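# Close the sliding door fully without slamming it

## Task

Slide the sliding door until it is completely closed, and leave every other object as it was at the start. Moving the door so fast that it slams (opening or closing) counts as failure, as does the robot toppling or finishing in a tilted state. The door must stay closed on its own at the end; if only the robot is holding it shut, it does not count.

## Robot and tools

ROBOT. A Hello Robot Stretch 3: one arm on a mobile base with two drive wheels. The base is 0.33 m long and 0.34 m wide and cannot move sideways. A lift carries the arm up and down a mast, and the arm telescopes out to the robot's RIGHT, not forward. To move the gripper forward or back, drive the base. Turning on the spot pivots about the point midway between the wheels, 0.05 m behind the front edge. With the arm pulled in and the wrist folded, the turn sweeps a 0.28 m radius; an unfolded, level wrist reaches past that circle.

FRAMES. Base frame: origin on the floor between the drive wheels, x forward, y left, z up. hand_pose is reported in this frame at the point where closed fingertips meet; with all wrist joints at zero its x axis points up, y back along the arm toward the mast, z toward the rear. Odometry frame: the base frame as it was at the start. Heading is positive to the left, range -3.142 to 3.142.

CAMERAS. head_camera (896x504) and nav_camera (672x504 fisheye) ride on the head and both turn with head_pan_rad and head_tilt_rad. wrist_camera (644x364) is on the gripper. Every non-error execute_actions result returns one image per camera, taken at the end of the call. Calling execute_actions with an empty actions list just shows the current scene.

TOOL execute_actions. Argument actions: a list of actions run in order. Each action is {"robot": ..., "steps": n, "until": ...}. steps is 1 to 450 control steps at 30 per second (default 1); {"steps": n} alone waits. robot is either one command, a list of up to 8 commands run one after another, or {"stop": true}, which brakes everything and clears the queue. A command may hold:
- base: exactly one of translate_m (metres, offset straight ahead from where the base is when the command begins, forward positive, magnitude at most 1) or rotate_rad (radians, offset turn in place, left/counter-clockwise positive, magnitude at most 3.2).
- joints: absolute targets by name; unnamed joints keep their goal. lift_m 0 to 1.1 (arm height on mast, m); arm_m 0 to 0.52 (extension, m); wrist_yaw_rad -1.345 to 4.42 (0 along the arm, positive toward the front, 3.0 folded over the base); wrist_pitch_rad -1.57 to 0.451 (0 level, negative tips fingers down); wrist_roll_rad -2.911 to 2.911; gripper_m -0.089 to 0.179 (larger is wider; actual fingertip gap is smaller by about 0.007 nearly shut to 0.025 wide open, zero below 0.007); head_pan_rad -3.953 to 1.73 (0 forward, positive left, -1.57 looks along the arm); head_tilt_rad -1.53 to 0.419 (negative looks down).
- contact_limits: {"arm_m": e}, motor effort percent 1 to 100 at which the arm motion halts; lower is gentler, too low stops instantly. Applies until the next arm_m command; capped at a shown maximum.
- In a queue, {"pause_s": s} waits up to 15 s.
Base and joint motions in one command start together and keep running across later actions and during thinking. A new command overrides at once and discards any remaining older queue. Queued commands advance only when all motions of the previous one end "done" (for base and gripper_m, "off_target" also advances). One invalid value rejects the whole call and nothing runs.
until ends an action early once all listed conditions hold. {"robot": {"status": "ended"}} fires when nothing is moving and no queue is running (a refused first command triggers it immediately). Fields can be compared with ["op", value] using =, !=, <, <=, >, >=; statuses take a word or ["!=", "moving"]. {"any": {"status": "ended"}} fires when any single motion or queue finishes. Readings compare at three decimals; translate_m and rotate_rad at four.

TOOL zoom_image. camera (head_camera, nav_camera or wrist_camera) and region [x0, y0, x1, y1] in pixels of that camera's last full image, origin top-left, at most 504x504.

TOOL finished_scene. scene: the scene number to close. Irreversible; the result reports success. Before calling it, wait until every motion has ended, since the final stop may cut short anything still moving.

RESULTS. base_status shows progress as (moved of goal), from wheel counts, so slipping still counts. joint_goals, joint_status, measured_speeds (units per second) and a line with refusals, queue and queue_left appear. Statuses: moving, done, off_target (came to rest short and may still push), contact_stop, time_out, stopped, not_commanded, torque_fault. After a contact_stop the lift or arm goes slack until commanded again. robot.on_its_own appears when the robot changed a goal by itself, a joint is slack or off, a motor strains at rest, or base_tilt drifts 3 degrees or more from its start. lidar_m: 12 sectors of 30 degrees, first straight ahead, counter-clockwise (4th left, 7th behind, 10th right), in a plane 0.17 m high, range 0.15 to 12 m, "-" for nothing. wrist_depth_mm and head_depth_mm are 7x7 grids of median depth. motor_effort is percent, positive toward higher values, with the peak in brackets; it is noisy and biased. base_tilt gives forward and right lean in degrees.

SPEED. Full base speed (0.30 m/s, 1.9 rad/s) only with lift_m below 0.30, arm_m below 0.03 and wrist_yaw_rad above 2.54; otherwise 0.10 m/s and 0.63 rad/s.

SAFETY. Fold or unfold the wrist only with lift_m 0.32 to 0.95, wrist_pitch_rad -0.4 and roll near 0; once folded the lift may go to 0.25. With yaw below -0.4 keep pitch at -0.5 or lower. Pushing on something rigid with the gripper higher than about 0.45 m can tip the robot, more so with a raised contact limit or a repeated push after a contact_stop. Driving while the gripper holds or presses on an immovable thing, or snagging furniture (especially reversing), can tip it: reverse the last move in small steps, free the gripper, and lower lift_m to about 0.2 if still leaning. Wrist and base have no contact stop; prolonged strain can shut a wrist servo off for 10 s. Move the door gently to avoid a slam, and avoid drops, hard hits and hard pushes.

Each tool is called after "Emit:" by a JSON object that holds its "method" and its "body".

## Session

Emit:
{"method": "execute_actions", "body": {"actions": []}}

Scene clock: 0.00 s.
robot.base_odometry: x=+0.000 y=+0.000 heading=+0.000 (m, m, rad; robot's odometry frame)
robot.turned_by_wheels: +0.000 (rad since the last result)
robot.turned_by_imu: +0.000 (rad since the last result)
robot.base_tilt: forward=-0.8 right=-1.6 (deg)
robot.lidar_m: 0.65 0.61 1.08 1.84 2.11 1.77 1.07 0.96 0.97 1.26 1.64 1.39
robot.head_depth_mm: 1777 1794 1806 1813 1821 1846 1844 / 1931 1997 1998 1999 2034 1990 1973 / 1954 2050 2105 2085 2134 2165 2062 / 1843 1876 1901 1913 1932 1952 1930 / 1682 1720 1715 1738 1764 1764 1798 / 1570 1576 1582 1611 1627 1645 1669 / 1441 1464 1474 1499 1500 1511 1523
robot.base_status: not_commanded
robot.joint_positions: lift_m=+0.370 arm_m=-0.001 wrist_yaw_rad=+2.982 wrist_pitch_rad=-0.588 wrist_roll_rad=-0.020 gripper_m=+0.037 head_pan_rad=+0.012 head_tilt_rad=-0.006
robot.joint_goals: lift_m=+0.370 arm_m=-0.001 wrist_yaw_rad=+2.982 wrist_pitch_rad=-0.588 wrist_roll_rad=-0.020 gripper_m=+0.037 head_pan_rad=+0.012 head_tilt_rad=-0.006
robot.joint_status: lift_m=not_commanded arm_m=not_commanded wrist_yaw_rad=not_commanded wrist_pitch_rad=not_commanded wrist_roll_rad=not_commanded gripper_m=not_commanded head_pan_rad=not_commanded head_tilt_rad=not_commanded
robot.measured_speeds: translate_m=+0.000 rotate_rad=+0.000 lift_m=+0.000 arm_m=+0.000 wrist_yaw_rad=+0.000 wrist_pitch_rad=+0.000 wrist_roll_rad=+0.000 head_pan_rad=+0.000 head_tilt_rad=+0.000
robot: refusals=0 queue=idle queue_left=0
robot.motor_effort: left_wheel=+0 right_wheel=+1 lift_m=+25 arm_m=-1 wrist_yaw_rad=+1 wrist_pitch_rad=+4 wrist_roll_rad=+0 gripper_m=+0 head_pan_rad=+0 head_tilt_rad=+1 (%)
robot.hand_pose: x=+0.0106 y=+0.0531 z=+0.3469 quat_wxyz=(+0.257, +0.684, +0.153, +0.665) (m; robot's base frame)
robot.wrist_depth_mm: - - - - - - - / - - - - - - - / 836 - 825 860 902 860 838 / 683 679 735 720 745 741 730 / 612 619 650 602 625 638 620 / 524 541 - - 559 561 563 / 482 - - 482 488 492 495
pictures: head_camera (sideways: a quarter turn clockwise sets it upright), nav_camera (sideways: a quarter turn counterclockwise sets it upright), wrist_camera
Images, in order (width x height): head_camera 896x504, nav_camera 672x504, wrist_camera 644x364.

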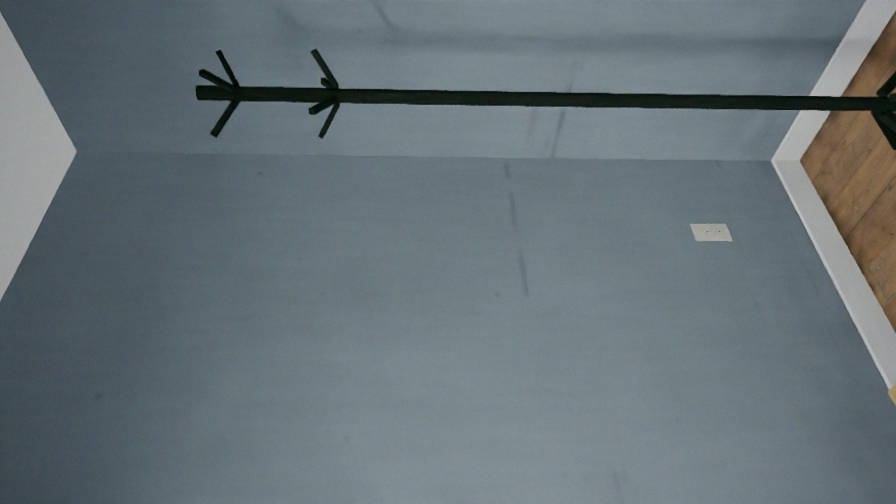

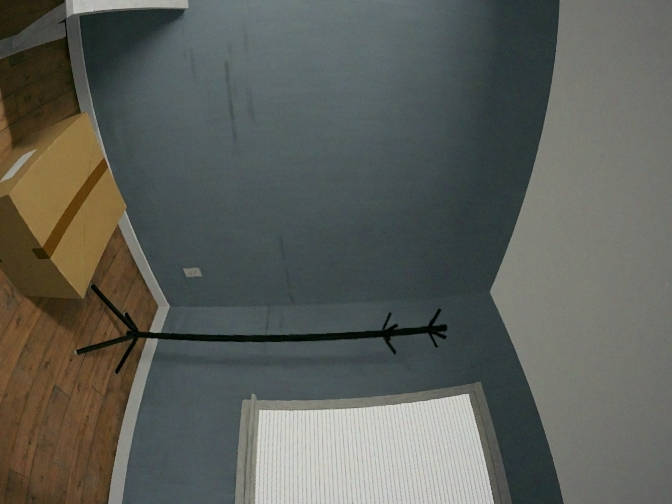

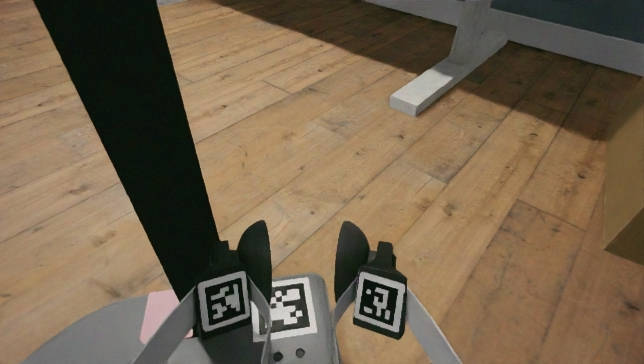

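Emit:
{"method": "execute_actions", "body": {"actions": [{"robot":{"joints":{"head_pan_rad":1.7,"head_tilt_rad":-0.6}},"steps":90,"until":{"robot":{"status":"ended"}}}]}}

Emit:
{"method": "execute_actions", "body": {"actions": [{"robot":{"joints":{"head_pan_rad":-2.6}},"steps":150,"until":{"robot":{"status":"ended"}}}]}}

Scene clock: 1.57 s.
robot.base_odometry: x=+0.000 y=+0.000 heading=+0.000 (m, m, rad; robot's odometry frame)
robot.turned_by_wheels: +0.000 (rad since the last result)
robot.turned_by_imu: +0.000 (rad since the last result)
robot.base_tilt: forward=-0.6 right=-1.7 (deg)
robot.lidar_m: 0.66 0.61 1.09 1.83 2.10 1.77 1.07 0.97 0.97 1.25 1.64 1.39
robot.head_depth_mm: 1615 1704 1329 1046 1731 1418 1202 / 1797 1889 1335 2038 1718 1416 1203 / 2036 2089 1403 2177 1714 1411 1207 / 2149 2283 1580 2187 1720 1413 1217 / 2046 2188 2516 2139 1713 1410 1206 / 1909 2122 2336 2187 1756 1455 - / 1824 1963 2202 - - - -
robot.base_status: not_commanded
robot.joint_positions: lift_m=+0.370 arm_m=-0.001 wrist_yaw_rad=+2.982 wrist_pitch_rad=-0.588 wrist_roll_rad=-0.020 gripper_m=+0.037 head_pan_rad=+1.693 head_tilt_rad=-0.592
robot.joint_goals: lift_m=+0.370 arm_m=-0.001 wrist_yaw_rad=+2.982 wrist_pitch_rad=-0.588 wrist_roll_rad=-0.020 gripper_m=+0.037 head_pan_rad=+1.700 head_tilt_rad=-0.600
robot.joint_status: lift_m=not_commanded arm_m=not_commanded wrist_yaw_rad=not_commanded wrist_pitch_rad=not_commanded wrist_roll_rad=not_commanded gripper_m=not_commanded head_pan_rad=done head_tilt_rad=done
robot.measured_speeds: translate_m=+0.000 rotate_rad=+0.000 lift_m=+0.000 arm_m=+0.000 wrist_yaw_rad=+0.000 wrist_pitch_rad=+0.000 wrist_roll_rad=+0.000 head_pan_rad=+0.000 head_tilt_rad=+0.000
robot: refusals=0 queue=done queue_left=0
robot.motor_effort: left_wheel=+0(0) right_wheel=+1(1) lift_m=+25(24) arm_m=-1(0) wrist_yaw_rad=+0(0) wrist_pitch_rad=+4(4) wrist_roll_rad=+0(0) gripper_m=+0(0) head_pan_rad=+4(41) head_tilt_rad=-4(34) (%)
robot.hand_pose: x=+0.0106 y=+0.0531 z=+0.3469 quat_wxyz=(+0.257, +0.684, +0.153, +0.665) (m; robot's base frame)
robot.wrist_depth_mm: - - - - - - - / - - - - - - - / 819 - 853 864 908 882 845 / 693 705 716 731 743 730 719 / 606 597 617 627 631 646 627 / 528 546 - - 552 565 558 / 485 - - 492 483 495 501
pictures: head_camera (sideways: a quarter turn clockwise sets it upright), nav_camera (sideways: a quarter turn counterclockwise sets it upright), wrist_camera
camera_calibration (this result's frames):
head_camera: T_world_to_cam=[[0.0770674, -0.588603, -0.804741, 1.07308], [-0.991238, -0.132074, 0.00167356, 0.00243553], [-0.10727, 0.797561, -0.593624, 0.729822], [0, 0, 0, 1]] pos_world=[-0.00199732, 0.0498632, 1.29679]
nav_camera: T_world_to_cam=[[-0.0503636, 0.516066, 0.855067, -1.06549], [0.991704, 0.12722, -0.0183707, 0.0675922], [-0.118262, 0.847048, -0.518192, 0.630558], [0, 0, 0, 1]] pos_world=[-0.0461224, 0.00715291, 1.23906]
wrist_camera: T_world_to_cam=[[0.983875, -0.172394, 0.04764, -0.0214112], [-0.0836817, -0.679109, -0.729252, 0.326679], [0.158071, 0.713507, -0.682584, 0.365764], [0, 0, 0, 1]] pos_world=[-0.00941368, -0.0428155, 0.488917]
Images, in order (width x height): head_camera 896x504, nav_camera 672x504, wrist_camera 644x364.

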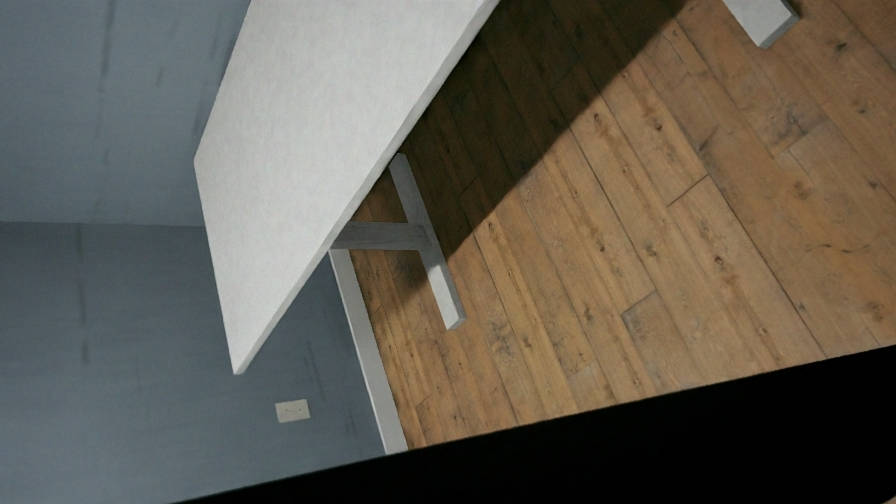

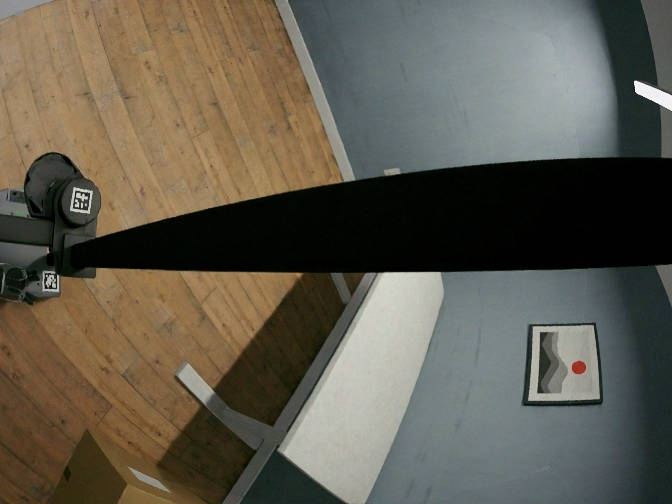

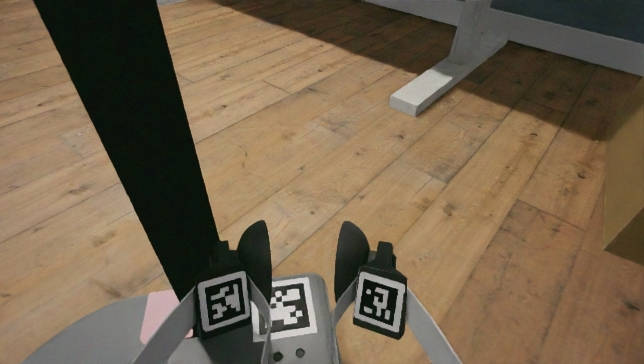

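Scene clock: 4.10 s.
robot.base_odometry: x=+0.000 y=+0.000 heading=+0.000 (m, m, rad; robot's odometry frame)
robot.turned_by_wheels: +0.000 (rad since the last result)
robot.turned_by_imu: +0.000 (rad since the last result)
robot.base_tilt: forward=-0.7 right=-1.7 (deg)
robot.lidar_m: 0.65 0.61 1.09 1.83 2.11 1.77 1.07 0.96 0.97 1.25 1.64 1.40
robot.head_depth_mm: 851 954 1088 1252 1494 1420 1206 / 836 933 1060 1229 1451 1412 1207 / 823 919 1043 1203 1428 1422 1210 / 814 904 1027 1183 1389 1411 1207 / 801 889 1003 1154 1354 1409 1208 / 786 861 969 1123 1431 1407 1194 / 779 889 2716 2187 1721 1418 1198
robot.base_status: not_commanded
robot.joint_positions: lift_m=+0.370 arm_m=-0.001 wrist_yaw_rad=+2.982 wrist_pitch_rad=-0.588 wrist_roll_rad=-0.020 gripper_m=+0.037 head_pan_rad=-2.593 head_tilt_rad=-0.593
robot.joint_goals: lift_m=+0.370 arm_m=-0.001 wrist_yaw_rad=+2.982 wrist_pitch_rad=-0.588 wrist_roll_rad=-0.020 gripper_m=+0.037 head_pan_rad=-2.600 head_tilt_rad=-0.600
robot.joint_status: lift_m=not_commanded arm_m=not_commanded wrist_yaw_rad=not_commanded wrist_pitch_rad=not_commanded wrist_roll_rad=not_commanded gripper_m=not_commanded head_pan_rad=done head_tilt_rad=done
robot.measured_speeds: translate_m=+0.000 rotate_rad=+0.000 lift_m=+0.000 arm_m=+0.000 wrist_yaw_rad=+0.000 wrist_pitch_rad=+0.000 wrist_roll_rad=+0.000 head_pan_rad=+0.000 head_tilt_rad=+0.000
robot: refusals=0 queue=done queue_left=0
robot.motor_effort: left_wheel=+0(0) right_wheel=+0(0) lift_m=+24(24) arm_m=-1(1) wrist_yaw_rad=+0(0) wrist_pitch_rad=+4(4) wrist_roll_rad=+0(1) gripper_m=+1(0) head_pan_rad=-4(40) head_tilt_rad=-4(4) (%)
robot.hand_pose: x=+0.0106 y=+0.0531 z=+0.3469 quat_wxyz=(+0.257, +0.684, +0.153, +0.665) (m; robot's base frame)
robot.wrist_depth_mm: - - - - - - - / 955 - - - - - - / 810 - 851 863 871 883 875 / 697 685 690 716 734 755 719 / 607 595 627 625 624 627 630 / 536 547 - - 560 547 556 / 485 - - 489 485 490 499
pictures: head_camera (sideways: a quarter turn clockwise sets it upright), nav_camera (sideways: a quarter turn counterclockwise sets it upright), wrist_camera
camera_calibration (this result's frames):
head_camera: T_world_to_cam=[[0.504057, 0.313948, -0.804589, 1.07028], [0.530607, -0.847616, 0.00167624, -0.00685123], [-0.681457, -0.427765, -0.593829, 0.733591], [0, 0, 0, 1]] pos_world=[-0.0359355, -0.028014, 1.29677]
nav_camera: T_world_to_cam=[[-0.449095, -0.259616, 0.854935, -1.06289], [-0.526378, 0.850052, -0.0183722, 0.0768544], [-0.721969, -0.45827, -0.51841, 0.634524], [0, 0, 0, 1]] pos_world=[0.0212233, -0.0504896, 1.23906]
wrist_camera: T_world_to_cam=[[0.983875, -0.172394, 0.0476401, -0.0214112], [-0.0836817, -0.679108, -0.729252, 0.326679], [0.158071, 0.713507, -0.682584, 0.365764], [0, 0, 0, 1]] pos_world=[-0.00941369, -0.0428155, 0.488917]
Images, in order (width x height): head_camera 896x504, nav_camera 672x504, wrist_camera 644x364.

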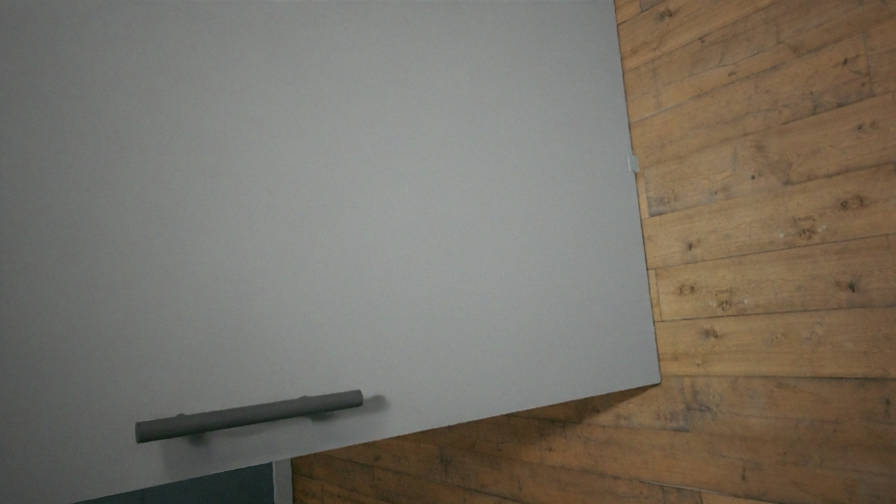

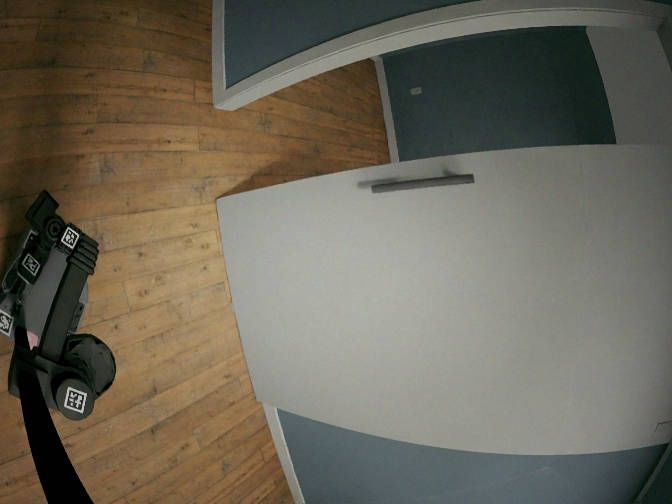

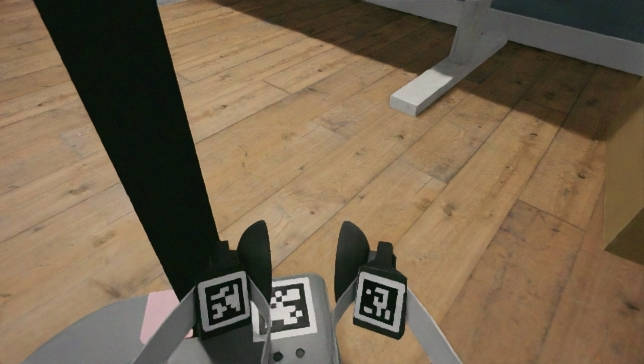

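Emit:
{"method": "execute_actions", "body": {"actions": [{"robot":[{"base":{"rotate_rad":0.69},"joints":{"lift_m":0.28}},{"base":{"translate_m":-0.3}},{"base":{"rotate_rad":-1.568},"joints":{"head_pan_rad":-1.57,"head_tilt_rad":-0.5}},{"joints":{"lift_m":0.85,"wrist_pitch_rad":-0.4}},{"joints":{"wrist_yaw_rad":0,"gripper_m":0}},{"joints":{"wrist_pitch_rad":0}}],"steps":450,"until":{"robot":{"status":"ended"}}},{"steps":300,"until":{"robot":{"status":"ended"}}}]}}

Scene clock: 20.87 s.
robot.base_odometry: x=-0.231 y=-0.191 heading=-0.878 (m, m, rad; robot's odometry frame)
robot.turned_by_wheels: -0.878 (rad since the last result)
robot.turned_by_imu: -0.881 (rad since the last result)
robot.base_tilt: forward=-0.7 right=-1.6 (deg)
robot.lidar_m: 1.64 1.59 0.92 0.90 1.86 2.04 2.11 0.95 0.69 0.67 0.95 1.03
robot.head_depth_mm: 537 593 654 736 840 981 1109 / 537 589 653 735 843 980 1107 / 536 589 653 735 822 936 - / 535 590 652 732 821 932 - / 533 587 634 720 838 977 1182 / 534 587 663 773 1760 1501 1265 / 2490 2731 3081 2480 1876 1509 1260
robot.base_status: done (rotate_rad -1.5679 of -1.5680)
robot.joint_positions: lift_m=+0.850 arm_m=-0.001 wrist_yaw_rad=+0.001 wrist_pitch_rad=-0.022 wrist_roll_rad=-0.020 gripper_m=+0.000 head_pan_rad=-1.577 head_tilt_rad=-0.507
robot.joint_goals: lift_m=+0.850 arm_m=-0.001 wrist_yaw_rad=+0.000 wrist_pitch_rad=+0.000 wrist_roll_rad=-0.020 gripper_m=+0.000 head_pan_rad=-1.570 head_tilt_rad=-0.500
robot.joint_status: lift_m=done arm_m=not_commanded wrist_yaw_rad=done wrist_pitch_rad=done wrist_roll_rad=not_commanded gripper_m=done head_pan_rad=done head_tilt_rad=done
robot.measured_speeds: translate_m=+0.000 rotate_rad=+0.000 lift_m=+0.000 arm_m=+0.000 wrist_yaw_rad=+0.000 wrist_pitch_rad=+0.000 wrist_roll_rad=+0.000 head_pan_rad=+0.000 head_tilt_rad=+0.000
robot: refusals=0 queue=done queue_left=0
robot.motor_effort: left_wheel=+3(15) right_wheel=-2(8) lift_m=+28(29) arm_m=-1(2) wrist_yaw_rad=+0(2) wrist_pitch_rad=+8(8) wrist_roll_rad=+0(0) gripper_m=-2(80) head_pan_rad=+3(40) head_tilt_rad=+3(13) (%)
robot.hand_pose: x=-0.0211 y=-0.3999 z=+0.9588 quat_wxyz=(+0.714, +0.009, -0.700, -0.007) (m; robot's base frame)
robot.wrist_depth_mm: - - 394 404 399 416 411 / - - 412 414 415 409 426 / - - 418 423 426 432 433 / - - 428 444 434 447 446 / - - 439 439 454 452 452 / - - 416 - 459 472 471 / - - 478 477 484 486 487
pictures: head_camera (sideways: a quarter turn clockwise sets it upright), nav_camera (sideways: a quarter turn counterclockwise sets it upright), wrist_camera
camera_calibration (this result's frames):
head_camera: T_world_to_cam=[[-0.00167268, 0.522798, -0.852455, 1.13577], [0.99999, 0.00445905, 0.000772493, -0.00853804], [0.004205, -0.852445, -0.5228, 0.636998], [0, 0, 0, 1]] pos_world=[0.00775916, -0.0507355, 1.30122]
nav_camera: T_world_to_cam=[[-0.0155206, -0.443424, 0.896177, -1.11932], [-0.999841, -0.00102817, -0.0178247, 0.0790318], [0.00882531, -0.896311, -0.443338, 0.532383], [0, 0, 0, 1]] pos_world=[0.0569481, -0.0190731, 1.24055]
wrist_camera: T_world_to_cam=[[-0.998834, 0.0352295, 0.033003, -0.0422421], [-0.0258991, 0.18586, -0.982235, 1.05231], [-0.0407376, -0.981944, -0.184731, -0.0478838], [0, 0, 0, 1]] pos_world=[-0.0168896, -0.241114, 1.02617]
Images, in order (width x height): head_camera 896x504, nav_camera 672x504, wrist_camera 644x364.

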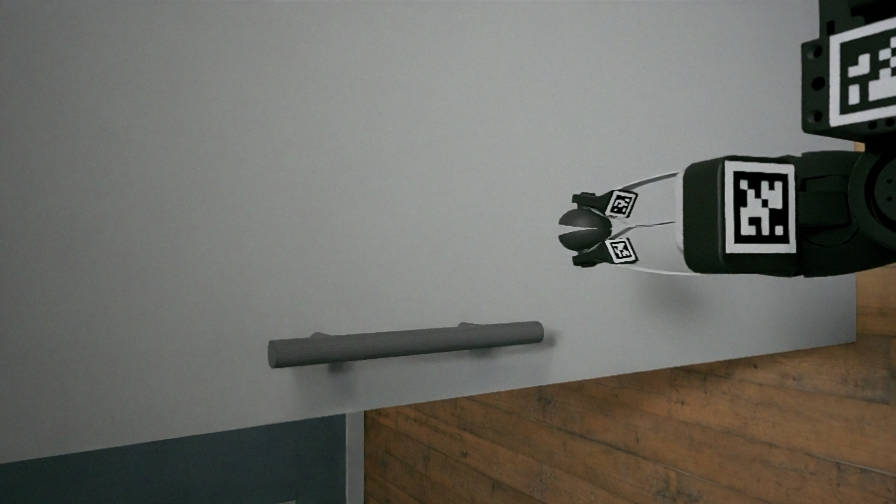

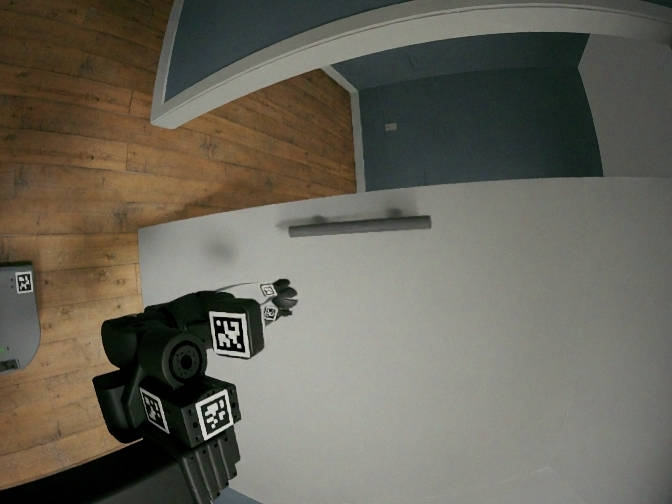

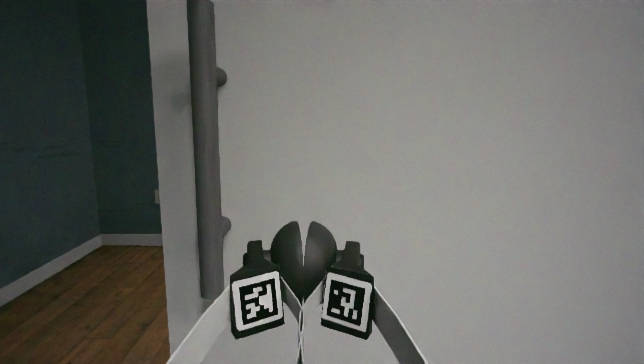

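Emit:
{"method": "execute_actions", "body": {"actions": [{"robot":[{"joints":{"arm_m":0.245}},{"base":{"translate_m":0.075}},{"base":{"translate_m":0.04}},{"base":{"translate_m":0.3}}],"steps":450,"until":{"robot":{"status":"ended"}}}]}}

Scene clock: 31.33 s.
robot.base_odometry: x=+0.033 y=-0.510 heading=-0.879 (m, m, rad; robot's odometry frame)
robot.turned_by_wheels: -0.001 (rad since the last result)
robot.turned_by_imu: -0.084 (rad since the last result)
robot.base_tilt: forward=-0.8 right=-1.6 (deg)
robot.lidar_m: 1.24 1.27 1.34 0.92 0.92 2.37 2.50 1.01 0.69 0.65 0.73 0.93
robot.head_depth_mm: 537 591 660 743 841 - 1180 / 532 586 652 715 - 1002 1177 / 527 580 643 696 - 970 1165 / 523 573 617 701 816 957 1140 / 535 2627 2908 2394 1806 1471 1257 / 2497 2714 3015 2481 1873 1465 1206 / 2453 2697 2940 886 874 994 1177
robot.base_status: done (translate_m +0.3000 of +0.3000)
robot.joint_positions: lift_m=+0.850 arm_m=+0.244 wrist_yaw_rad=-0.186 wrist_pitch_rad=-0.023 wrist_roll_rad=-0.019 gripper_m=+0.000 head_pan_rad=-1.577 head_tilt_rad=-0.507
robot.joint_goals: lift_m=+0.850 arm_m=+0.245 wrist_yaw_rad=-0.142 wrist_pitch_rad=+0.000 wrist_roll_rad=-0.019 gripper_m=+0.000 head_pan_rad=-1.570 head_tilt_rad=-0.500
robot.joint_status: lift_m=done arm_m=done wrist_yaw_rad=done wrist_pitch_rad=done wrist_roll_rad=not_commanded gripper_m=done head_pan_rad=done head_tilt_rad=done
robot.measured_speeds: translate_m=+0.000 rotate_rad=+0.000 lift_m=+0.000 arm_m=+0.000 wrist_yaw_rad=+0.000 wrist_pitch_rad=+0.000 wrist_roll_rad=+0.000 head_pan_rad=+0.000 head_tilt_rad=+0.000
robot: refusals=0 queue=done queue_left=0
robot.on_its_own: wrist_yaw_rad is held at -0.142, not at your +0.000, by its stall guard, which is still easing
robot.motor_effort: left_wheel=-14(22) right_wheel=+18(27) lift_m=+29(29) arm_m=+6(8) wrist_yaw_rad=+27(39) wrist_pitch_rad=+8(9) wrist_roll_rad=+0(0) gripper_m=-5(6) head_pan_rad=+4(4) head_tilt_rad=+3(3) (%)
robot.hand_pose: x=-0.0686 y=-0.6406 z=+0.9584 quat_wxyz=(+0.710, -0.056, -0.698, -0.075) (m; robot's base frame)
robot.wrist_depth_mm: 137 88 154 167 180 198 216 / 140 91 158 171 187 202 223 / 144 93 163 176 191 209 232 / 147 97 167 181 199 217 244 / 151 154 171 187 204 225 252 / 155 157 106 - 213 233 261 / 159 162 182 198 221 242 273
pictures: head_camera (sideways: a quarter turn clockwise sets it upright), nav_camera (sideways: a quarter turn counterclockwise sets it upright), wrist_camera
camera_calibration (this result's frames):
head_camera: T_world_to_cam=[[-0.00167755, 0.522644, -0.85255, 1.1359], [0.99999, 0.0044667, 0.000770581, -0.00853555], [0.00421082, -0.85254, -0.522646, 0.636798], [0, 0, 0, 1]] pos_world=[0.00775954, -0.0507356, 1.30123]
nav_camera: T_world_to_cam=[[-0.0155163, -0.443263, 0.896258, -1.11943], [-0.999841, -0.0010389, -0.0178234, 0.0790301], [0.00883156, -0.896391, -0.443176, 0.532173], [0, 0, 0, 1]] pos_world=[0.0569482, -0.0190838, 1.24055]
wrist_camera: T_world_to_cam=[[-0.974899, 0.220223, 0.0327706, 0.0391604], [0.00966303, 0.188898, -0.981949, 1.09954], [-0.222438, -0.956985, -0.186284, -0.281245], [0, 0, 0, 1]] pos_world=[-0.0350071, -0.485472, 1.02602]
Images, in order (width x height): head_camera 896x504, nav_camera 672x504, wrist_camera 644x364.

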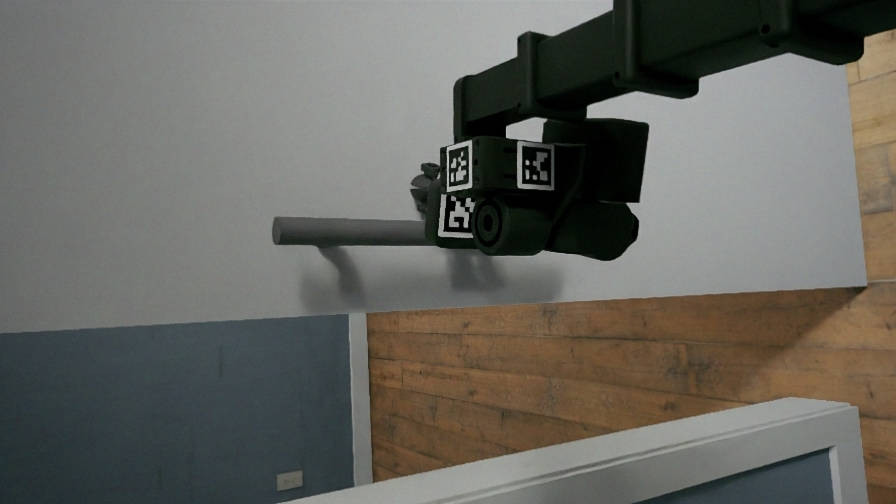

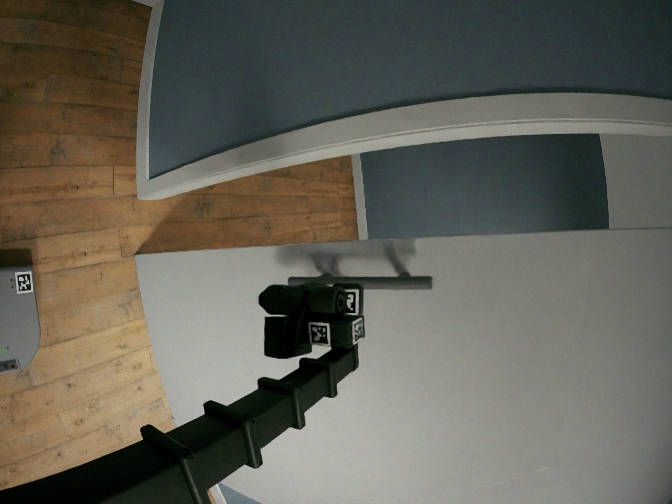

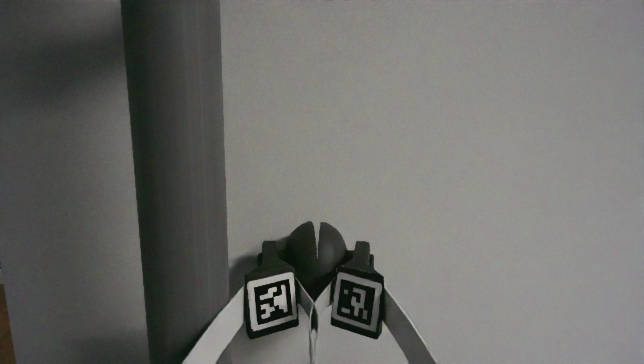

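Emit:
{"method": "execute_actions", "body": {"actions": [{"robot":[{"base":{"translate_m":-0.3}},{"base":{"rotate_rad":0.084},"joints":{"wrist_yaw_rad":0.9}},{"joints":{"arm_m":0.31}}],"steps":450,"until":{"robot":{"status":"ended"}}}]}}

Scene clock: 38.77 s.
robot.base_odometry: x=-0.158 y=-0.280 heading=-0.795 (m, m, rad; robot's odometry frame)
robot.turned_by_wheels: +0.084 (rad since the last result)
robot.turned_by_imu: +0.119 (rad since the last result)
robot.base_tilt: forward=-0.8 right=-1.6 (deg)
robot.lidar_m: 1.53 1.61 0.98 0.93 1.46 2.15 2.22 0.84 0.63 0.61 0.64 0.99
robot.head_depth_mm: 488 532 592 661 737 - 1087 / 488 535 593 649 790 896 1046 / 490 537 596 646 - 885 1051 / 491 537 598 661 - 895 1062 / 493 541 600 657 802 891 1066 / 494 543 600 664 772 896 1077 / 493 546 584 646 793 1472 1269
robot.base_status: done (rotate_rad +0.0837 of +0.0840)
robot.joint_positions: lift_m=+0.850 arm_m=+0.245 wrist_yaw_rad=+0.827 wrist_pitch_rad=-0.019 wrist_roll_rad=-0.019 gripper_m=+0.000 head_pan_rad=-1.577 head_tilt_rad=-0.502
robot.joint_goals: lift_m=+0.850 arm_m=+0.245 wrist_yaw_rad=+0.843 wrist_pitch_rad=+0.000 wrist_roll_rad=-0.019 gripper_m=+0.000 head_pan_rad=-1.570 head_tilt_rad=-0.500
robot.joint_status: lift_m=done arm_m=done wrist_yaw_rad=off_target wrist_pitch_rad=done wrist_roll_rad=not_commanded gripper_m=done head_pan_rad=done head_tilt_rad=done
robot.measured_speeds: translate_m=+0.000 rotate_rad=+0.000 lift_m=+0.000 arm_m=+0.000 wrist_yaw_rad=+0.000 wrist_pitch_rad=+0.000 wrist_roll_rad=+0.000 head_pan_rad=+0.000 head_tilt_rad=+0.000
robot: refusals=0 queue=dropped queue_left=0
robot.on_its_own: wrist_yaw_rad is held at +0.843, not at your +0.900, by its stall guard, which is not easing now
robot.motor_effort: left_wheel=-5(22) right_wheel=+8(34) lift_m=+27(29) arm_m=+1(16) wrist_yaw_rad=+10(28) wrist_pitch_rad=+7(33) wrist_roll_rad=+0(0) gripper_m=-3(6) head_pan_rad=+3(3) head_tilt_rad=+0(3) (%)
robot.hand_pose: x=+0.1668 y=-0.5630 z=+0.9597 quat_wxyz=(+0.657, +0.288, -0.638, +0.281) (m; robot's base frame)
robot.wrist_depth_mm: - 671 456 184 177 147 124 / - 698 471 215 181 148 126 / - 762 483 218 184 150 127 / - 806 494 222 188 153 129 / - 844 515 227 191 156 131 / - 910 538 - 191 156 133 / - 953 535 219 191 160 134
pictures: head_camera (sideways: a quarter turn clockwise sets it upright), nav_camera (sideways: a quarter turn counterclockwise sets it upright), wrist_camera
dropped: robot: command 1 of its queue: wrist_yaw_rad: off_target
camera_calibration (this result's frames):
head_camera: T_world_to_cam=[[-0.00176943, 0.518616, -0.855006, 1.1391], [0.999989, 0.0045998, 0.000720594, -0.00847047], [0.00430656, -0.854995, -0.518618, 0.631557], [0, 0, 0, 1]] pos_world=[0.0077661, -0.0507379, 1.30148]
nav_camera: T_world_to_cam=[[-0.0154335, -0.439031, 0.898339, -1.12214], [-0.999841, -0.00125246, -0.0177894, 0.078986], [0.00893523, -0.898471, -0.438942, 0.526663], [0, 0, 0, 1]] pos_world=[0.056949, -0.0193663, 1.24065]
wrist_camera: T_world_to_cam=[[-0.703274, -0.710171, 0.0325993, -0.31741], [-0.151638, 0.10505, -0.982838, 1.06447], [0.694558, -0.696148, -0.181568, -0.164985], [0, 0, 0, 1]] pos_world=[0.0527795, -0.452091, 1.02659]
Images, in order (width x height): head_camera 896x504, nav_camera 672x504, wrist_camera 644x364.

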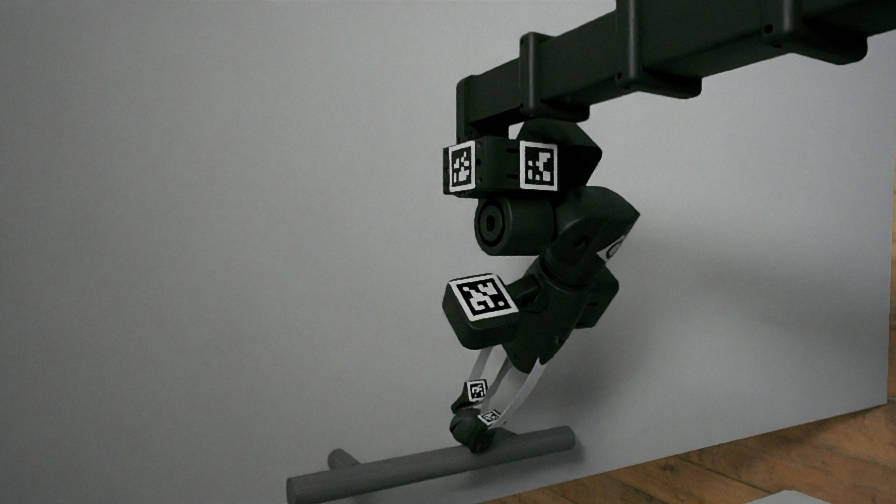

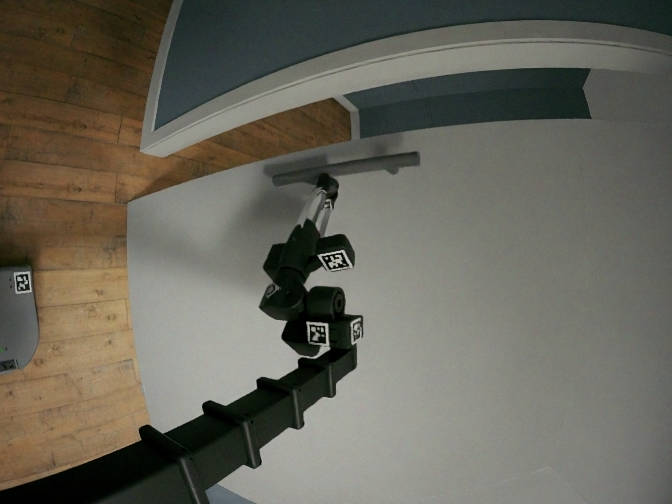

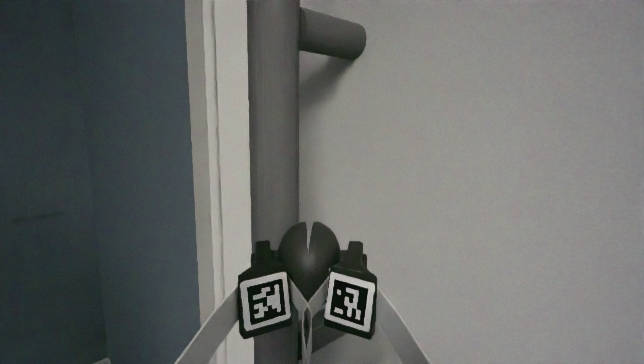

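Already positioned. Push.

Emit:
{"method": "execute_actions", "body": {"actions": [{"robot":{"base":{"translate_m":0.2},"joints":{"wrist_yaw_rad":0.83,"head_pan_rad":-1.2}},"steps":450,"until":{"robot":{"status":"ended"}}}]}}

Scene clock: 42.07 s.
robot.base_odometry: x=-0.018 y=-0.422 heading=-0.795 (m, m, rad; robot's odometry frame)
robot.turned_by_wheels: +0.000 (rad since the last result)
robot.turned_by_imu: -0.027 (rad since the last result)
robot.base_tilt: forward=-0.7 right=-1.7 (deg)
robot.lidar_m: 1.33 1.39 1.02 0.94 1.91 2.31 2.41 0.87 0.64 0.62 0.64 0.97
robot.head_depth_mm: 477 519 569 625 - 807 924 / 493 538 592 647 - 849 986 / 511 560 615 678 788 899 1060 / 530 584 628 709 837 974 1168 / 603 661 732 833 955 1122 1234 / 628 698 784 891 1033 1231 1263 / 661 730 823 946 1105 1338 1265
robot.base_status: done (translate_m +0.2000 of +0.2000)
robot.joint_positions: lift_m=+0.850 arm_m=+0.245 wrist_yaw_rad=+0.815 wrist_pitch_rad=-0.020 wrist_roll_rad=-0.019 gripper_m=+0.000 head_pan_rad=-1.207 head_tilt_rad=-0.502
robot.joint_goals: lift_m=+0.850 arm_m=+0.245 wrist_yaw_rad=+0.830 wrist_pitch_rad=+0.000 wrist_roll_rad=-0.019 gripper_m=+0.000 head_pan_rad=-1.200 head_tilt_rad=-0.500
robot.joint_status: lift_m=done arm_m=done wrist_yaw_rad=done wrist_pitch_rad=done wrist_roll_rad=not_commanded gripper_m=done head_pan_rad=done head_tilt_rad=done
robot.measured_speeds: translate_m=+0.000 rotate_rad=+0.000 lift_m=+0.000 arm_m=+0.000 wrist_yaw_rad=+0.000 wrist_pitch_rad=+0.000 wrist_roll_rad=+0.000 head_pan_rad=+0.000 head_tilt_rad=+0.000
robot: refusals=0 queue=done queue_left=0
robot.motor_effort: left_wheel=-6(26) right_wheel=+7(35) lift_m=+27(27) arm_m=+2(2) wrist_yaw_rad=+9(12) wrist_pitch_rad=+7(9) wrist_roll_rad=-1(0) gripper_m=-3(4) head_pan_rad=+3(28) head_tilt_rad=+1(1) (%)
robot.hand_pose: x=+0.1648 y=-0.5651 z=+0.9594 quat_wxyz=(+0.658, +0.284, -0.640, +0.276) (m; robot's base frame)
robot.wrist_depth_mm: 942 604 396 183 173 145 124 / 973 631 406 217 178 146 125 / - 677 425 219 180 150 128 / - 697 434 225 184 153 129 / - 737 451 226 187 154 131 / - 774 517 - 189 157 132 / - 825 478 222 188 160 135
pictures: head_camera (sideways: a quarter turn clockwise sets it upright), nav_camera (sideways: a quarter turn counterclockwise sets it upright), wrist_camera
camera_calibration (this result's frames):
head_camera: T_world_to_cam=[[-0.189262, 0.482851, -0.855006, 1.14024], [0.930598, 0.366041, 0.000720595, -0.00804719], [0.313315, -0.79553, -0.518618, 0.629672], [0, 0, 0, 1]] pos_world=[0.0260081, -0.0466988, 1.30148]
nav_camera: T_world_to_cam=[[0.144435, -0.41488, 0.898339, -1.12312], [-0.931671, -0.362867, -0.0177894, 0.0785701], [0.333358, -0.834387, -0.438942, 0.524684], [0, 0, 0, 1]] pos_world=[0.060511, 0.000340264, 1.24065]
wrist_camera: T_world_to_cam=[[-0.711428, -0.702, 0.0326518, -0.314442], [-0.151418, 0.10775, -0.98258, 1.06527], [0.686252, -0.703979, -0.182952, -0.166837], [0, 0, 0, 1]] pos_world=[0.0520906, -0.452971, 1.02646]
Images, in order (width x height): head_camera 896x504, nav_camera 672x504, wrist_camera 644x364.

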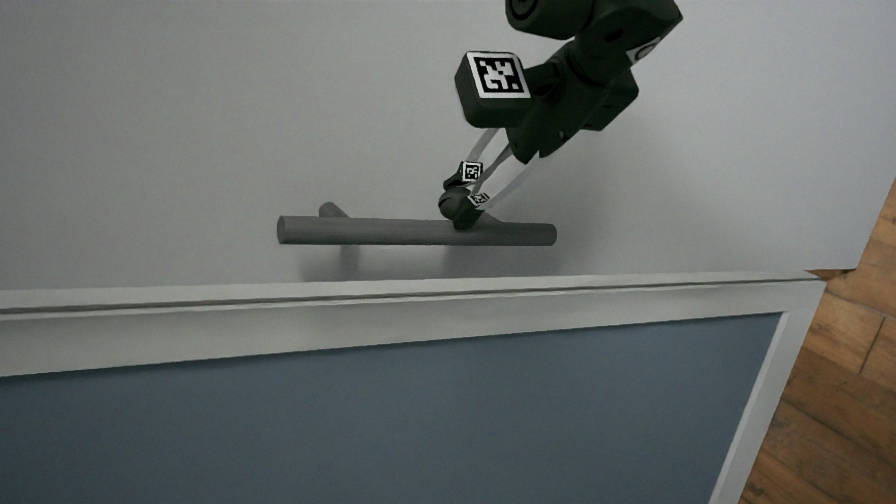

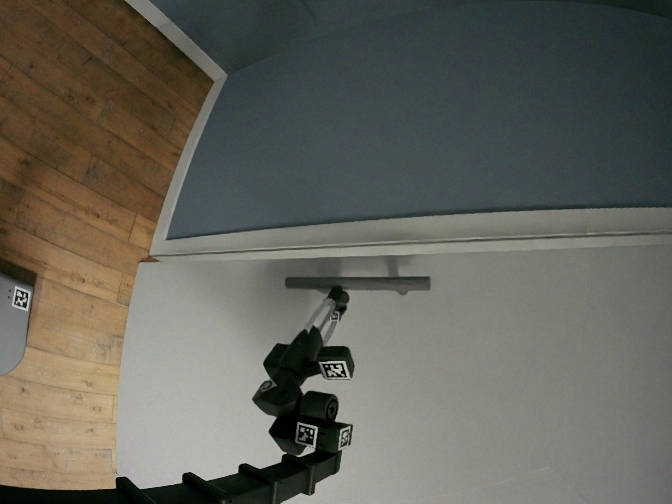

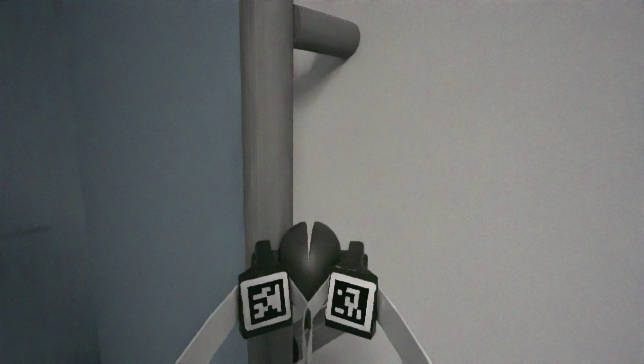

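Needs overlap; small steps.

Emit:
{"method": "execute_actions", "body": {"actions": [{"robot":[{"base":{"translate_m":0.03}},{"base":{"translate_m":0.03}},{"base":{"translate_m":0.03}}],"steps":450,"until":{"robot":{"status":"ended"}}}]}}

Scene clock: 46.50 s.
robot.base_odometry: x=+0.045 y=-0.487 heading=-0.794 (m, m, rad; robot's odometry frame)
robot.turned_by_wheels: +0.000 (rad since the last result)
robot.turned_by_imu: -0.045 (rad since the last result)
robot.base_tilt: forward=-0.7 right=-1.6 (deg)
robot.lidar_m: 1.25 1.29 1.37 0.95 1.89 2.38 2.50 0.91 0.65 0.62 0.63 0.92
robot.head_depth_mm: 475 516 566 626 - 807 929 / 488 533 586 643 - 845 989 / 503 550 610 671 780 891 1049 / 521 570 610 685 814 944 1150 / 581 643 722 820 939 1109 1236 / 612 676 760 860 993 1172 1264 / 637 707 796 907 1058 1268 1268
robot.base_status: done (translate_m +0.0300 of +0.0300)
robot.joint_positions: lift_m=+0.850 arm_m=+0.245 wrist_yaw_rad=+0.832 wrist_pitch_rad=-0.021 wrist_roll_rad=-0.019 gripper_m=+0.000 head_pan_rad=-1.207 head_tilt_rad=-0.502
robot.joint_goals: lift_m=+0.850 arm_m=+0.245 wrist_yaw_rad=+0.830 wrist_pitch_rad=+0.000 wrist_roll_rad=-0.019 gripper_m=+0.000 head_pan_rad=-1.200 head_tilt_rad=-0.500
robot.joint_status: lift_m=done arm_m=done wrist_yaw_rad=done wrist_pitch_rad=done wrist_roll_rad=not_commanded gripper_m=done head_pan_rad=done head_tilt_rad=done
robot.measured_speeds: translate_m=+0.000 rotate_rad=+0.000 lift_m=+0.000 arm_m=+0.000 wrist_yaw_rad=+0.000 wrist_pitch_rad=+0.000 wrist_roll_rad=+0.000 head_pan_rad=+0.000 head_tilt_rad=+0.000
robot: refusals=0 queue=done queue_left=0
robot.motor_effort: left_wheel=+1(19) right_wheel=+0(28) lift_m=+27(26) arm_m=+1(2) wrist_yaw_rad=-1(10) wrist_pitch_rad=+8(8) wrist_roll_rad=+0(0) gripper_m=-2(3) head_pan_rad=+4(4) head_tilt_rad=+0(1) (%)
robot.hand_pose: x=+0.1676 y=-0.5620 z=+0.9591 quat_wxyz=(+0.656, +0.290, -0.637, +0.281) (m; robot's base frame)
robot.wrist_depth_mm: 889 549 158 193 170 142 122 / 922 576 164 214 173 144 124 / 957 603 167 220 176 146 126 / 979 635 171 228 180 149 128 / - 662 432 223 182 152 129 / - 725 489 - 185 154 132 / - 755 324 222 184 157 133
pictures: head_camera (sideways: a quarter turn clockwise sets it upright), nav_camera (sideways: a quarter turn counterclockwise sets it upright), wrist_camera
camera_calibration (this result's frames):
head_camera: T_world_to_cam=[[-0.189263, 0.482851, -0.855006, 1.14024], [0.930598, 0.366042, 0.000720596, -0.00804719], [0.313316, -0.79553, -0.518618, 0.629672], [0, 0, 0, 1]] pos_world=[0.0260081, -0.0466988, 1.30148]
nav_camera: T_world_to_cam=[[0.144435, -0.41488, 0.898339, -1.12312], [-0.931671, -0.362867, -0.0177894, 0.0785701], [0.333358, -0.834387, -0.438942, 0.524684], [0, 0, 0, 1]] pos_world=[0.060511, 0.000340281, 1.24065]
wrist_camera: T_world_to_cam=[[-0.699889, -0.713503, 0.0326925, -0.318722], [-0.153983, 0.106033, -0.982368, 1.06434], [0.697456, -0.692582, -0.184079, -0.161044], [0, 0, 0, 1]] pos_world=[0.0531412, -0.4518, 1.02634]
Images, in order (width x height): head_camera 896x504, nav_camera 672x504, wrist_camera 644x364.

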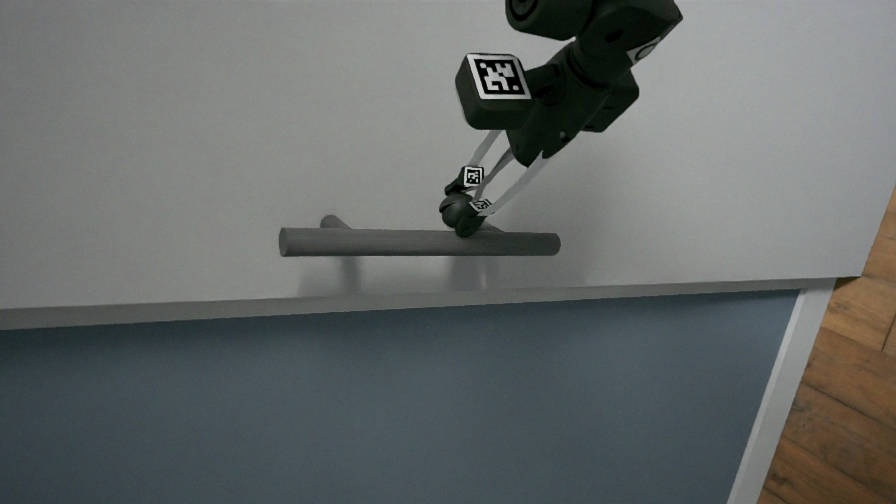

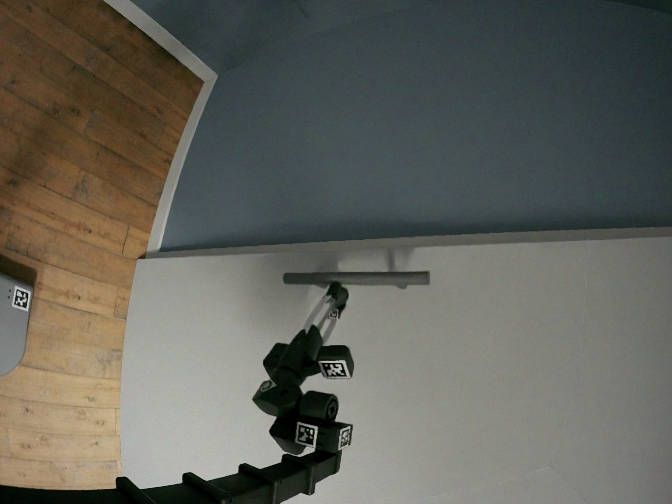

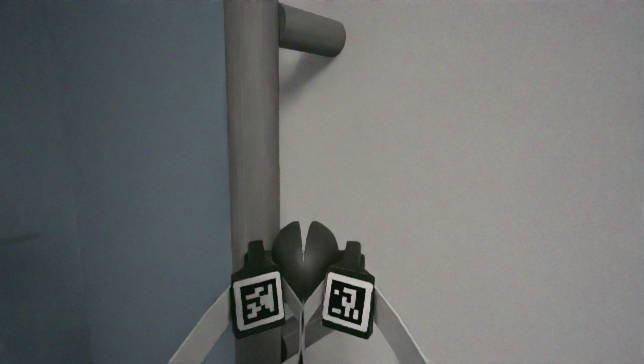

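Door moved ahead slightly (maybe soft-close). Test further.

Emit:
{"method": "execute_actions", "body": {"actions": [{"robot":[{"base":{"translate_m":0.02}},{"base":{"translate_m":0.02}}],"steps":450,"until":{"robot":{"status":"ended"}}}]}}

Scene clock: 51.07 s.
robot.base_odometry: x=+0.073 y=-0.515 heading=-0.794 (m, m, rad; robot's odometry frame)
robot.turned_by_wheels: +0.000 (rad since the last result)
robot.turned_by_imu: -0.030 (rad since the last result)
robot.base_tilt: forward=-0.6 right=-1.6 (deg)
robot.lidar_m: 1.22 1.24 1.36 0.95 0.96 2.40 2.53 0.93 0.65 0.62 0.63 0.90
robot.head_depth_mm: 472 515 565 623 - 811 934 / 484 530 584 638 - 839 988 / 499 548 604 663 774 886 1049 / 514 565 606 678 806 932 1114 / 568 627 710 796 927 1082 1220 / 600 664 739 843 971 1158 1261 / 621 688 776 883 1030 1223 1250
robot.base_status: done (translate_m +0.0200 of +0.0200)
robot.joint_positions: lift_m=+0.850 arm_m=+0.245 wrist_yaw_rad=+0.832 wrist_pitch_rad=-0.022 wrist_roll_rad=-0.019 gripper_m=+0.000 head_pan_rad=-1.207 head_tilt_rad=-0.502
robot.joint_goals: lift_m=+0.850 arm_m=+0.245 wrist_yaw_rad=+0.830 wrist_pitch_rad=+0.000 wrist_roll_rad=-0.019 gripper_m=+0.000 head_pan_rad=-1.200 head_tilt_rad=-0.500
robot.joint_status: lift_m=done arm_m=done wrist_yaw_rad=done wrist_pitch_rad=done wrist_roll_rad=not_commanded gripper_m=done head_pan_rad=done head_tilt_rad=done
robot.measured_speeds: translate_m=+0.000 rotate_rad=+0.000 lift_m=+0.000 arm_m=+0.000 wrist_yaw_rad=+0.000 wrist_pitch_rad=+0.000 wrist_roll_rad=+0.000 head_pan_rad=+0.000 head_tilt_rad=+0.000
robot: refusals=0 queue=done queue_left=0
robot.motor_effort: left_wheel=+1(14) right_wheel=+0(22) lift_m=+26(27) arm_m=+1(2) wrist_yaw_rad=+0(7) wrist_pitch_rad=+8(8) wrist_roll_rad=+0(0) gripper_m=-2(3) head_pan_rad=+3(3) head_tilt_rad=+1(1) (%)
robot.hand_pose: x=+0.1675 y=-0.5621 z=+0.9590 quat_wxyz=(+0.656, +0.290, -0.637, +0.281) (m; robot's base frame)
robot.wrist_depth_mm: 831 501 160 189 163 139 120 / 884 520 163 205 167 142 121 / 912 545 167 212 170 144 124 / 930 583 171 216 175 146 125 / 955 617 174 211 178 148 126 / 966 641 462 - 180 151 129 / 974 664 185 226 179 153 131
pictures: head_camera (sideways: a quarter turn clockwise sets it upright), nav_camera (sideways: a quarter turn counterclockwise sets it upright), wrist_camera
camera_calibration (this result's frames):
head_camera: T_world_to_cam=[[-0.189262, 0.482851, -0.855006, 1.14024], [0.930598, 0.366041, 0.000720594, -0.00804719], [0.313315, -0.79553, -0.518618, 0.629672], [0, 0, 0, 1]] pos_world=[0.0260081, -0.0466988, 1.30148]
nav_camera: T_world_to_cam=[[0.144434, -0.41488, 0.898339, -1.12312], [-0.931671, -0.362867, -0.0177894, 0.0785701], [0.333358, -0.834387, -0.438942, 0.524684], [0, 0, 0, 1]] pos_world=[0.060511, 0.000340257, 1.24065]
wrist_camera: T_world_to_cam=[[-0.700038, -0.713356, 0.0327064, -0.318682], [-0.154226, 0.10631, -0.9823, 1.06437], [0.697252, -0.692692, -0.184439, -0.160736], [0, 0, 0, 1]] pos_world=[0.0531377, -0.451827, 1.02631]
Images, in order (width x height): head_camera 896x504, nav_camera 672x504, wrist_camera 644x364.

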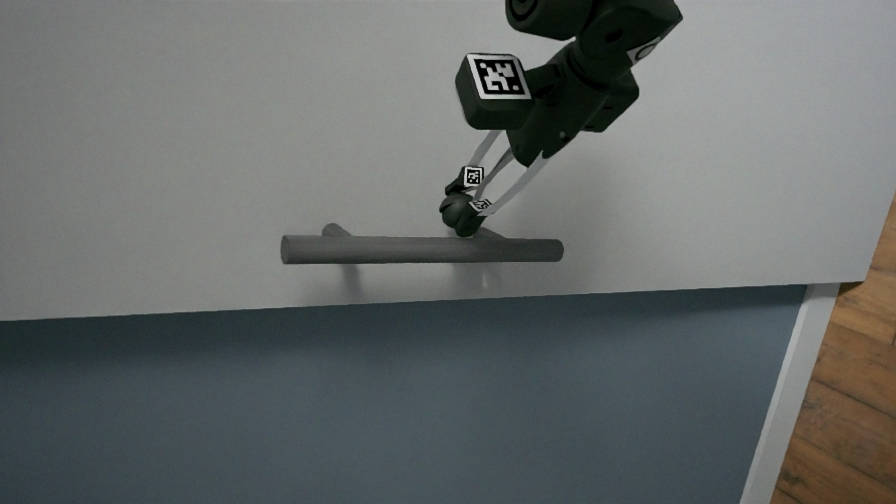

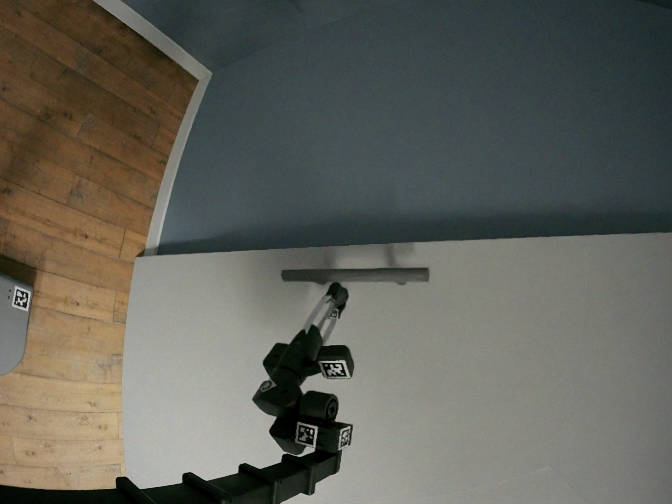

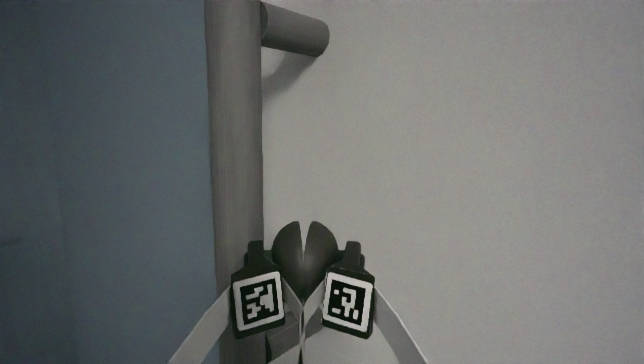

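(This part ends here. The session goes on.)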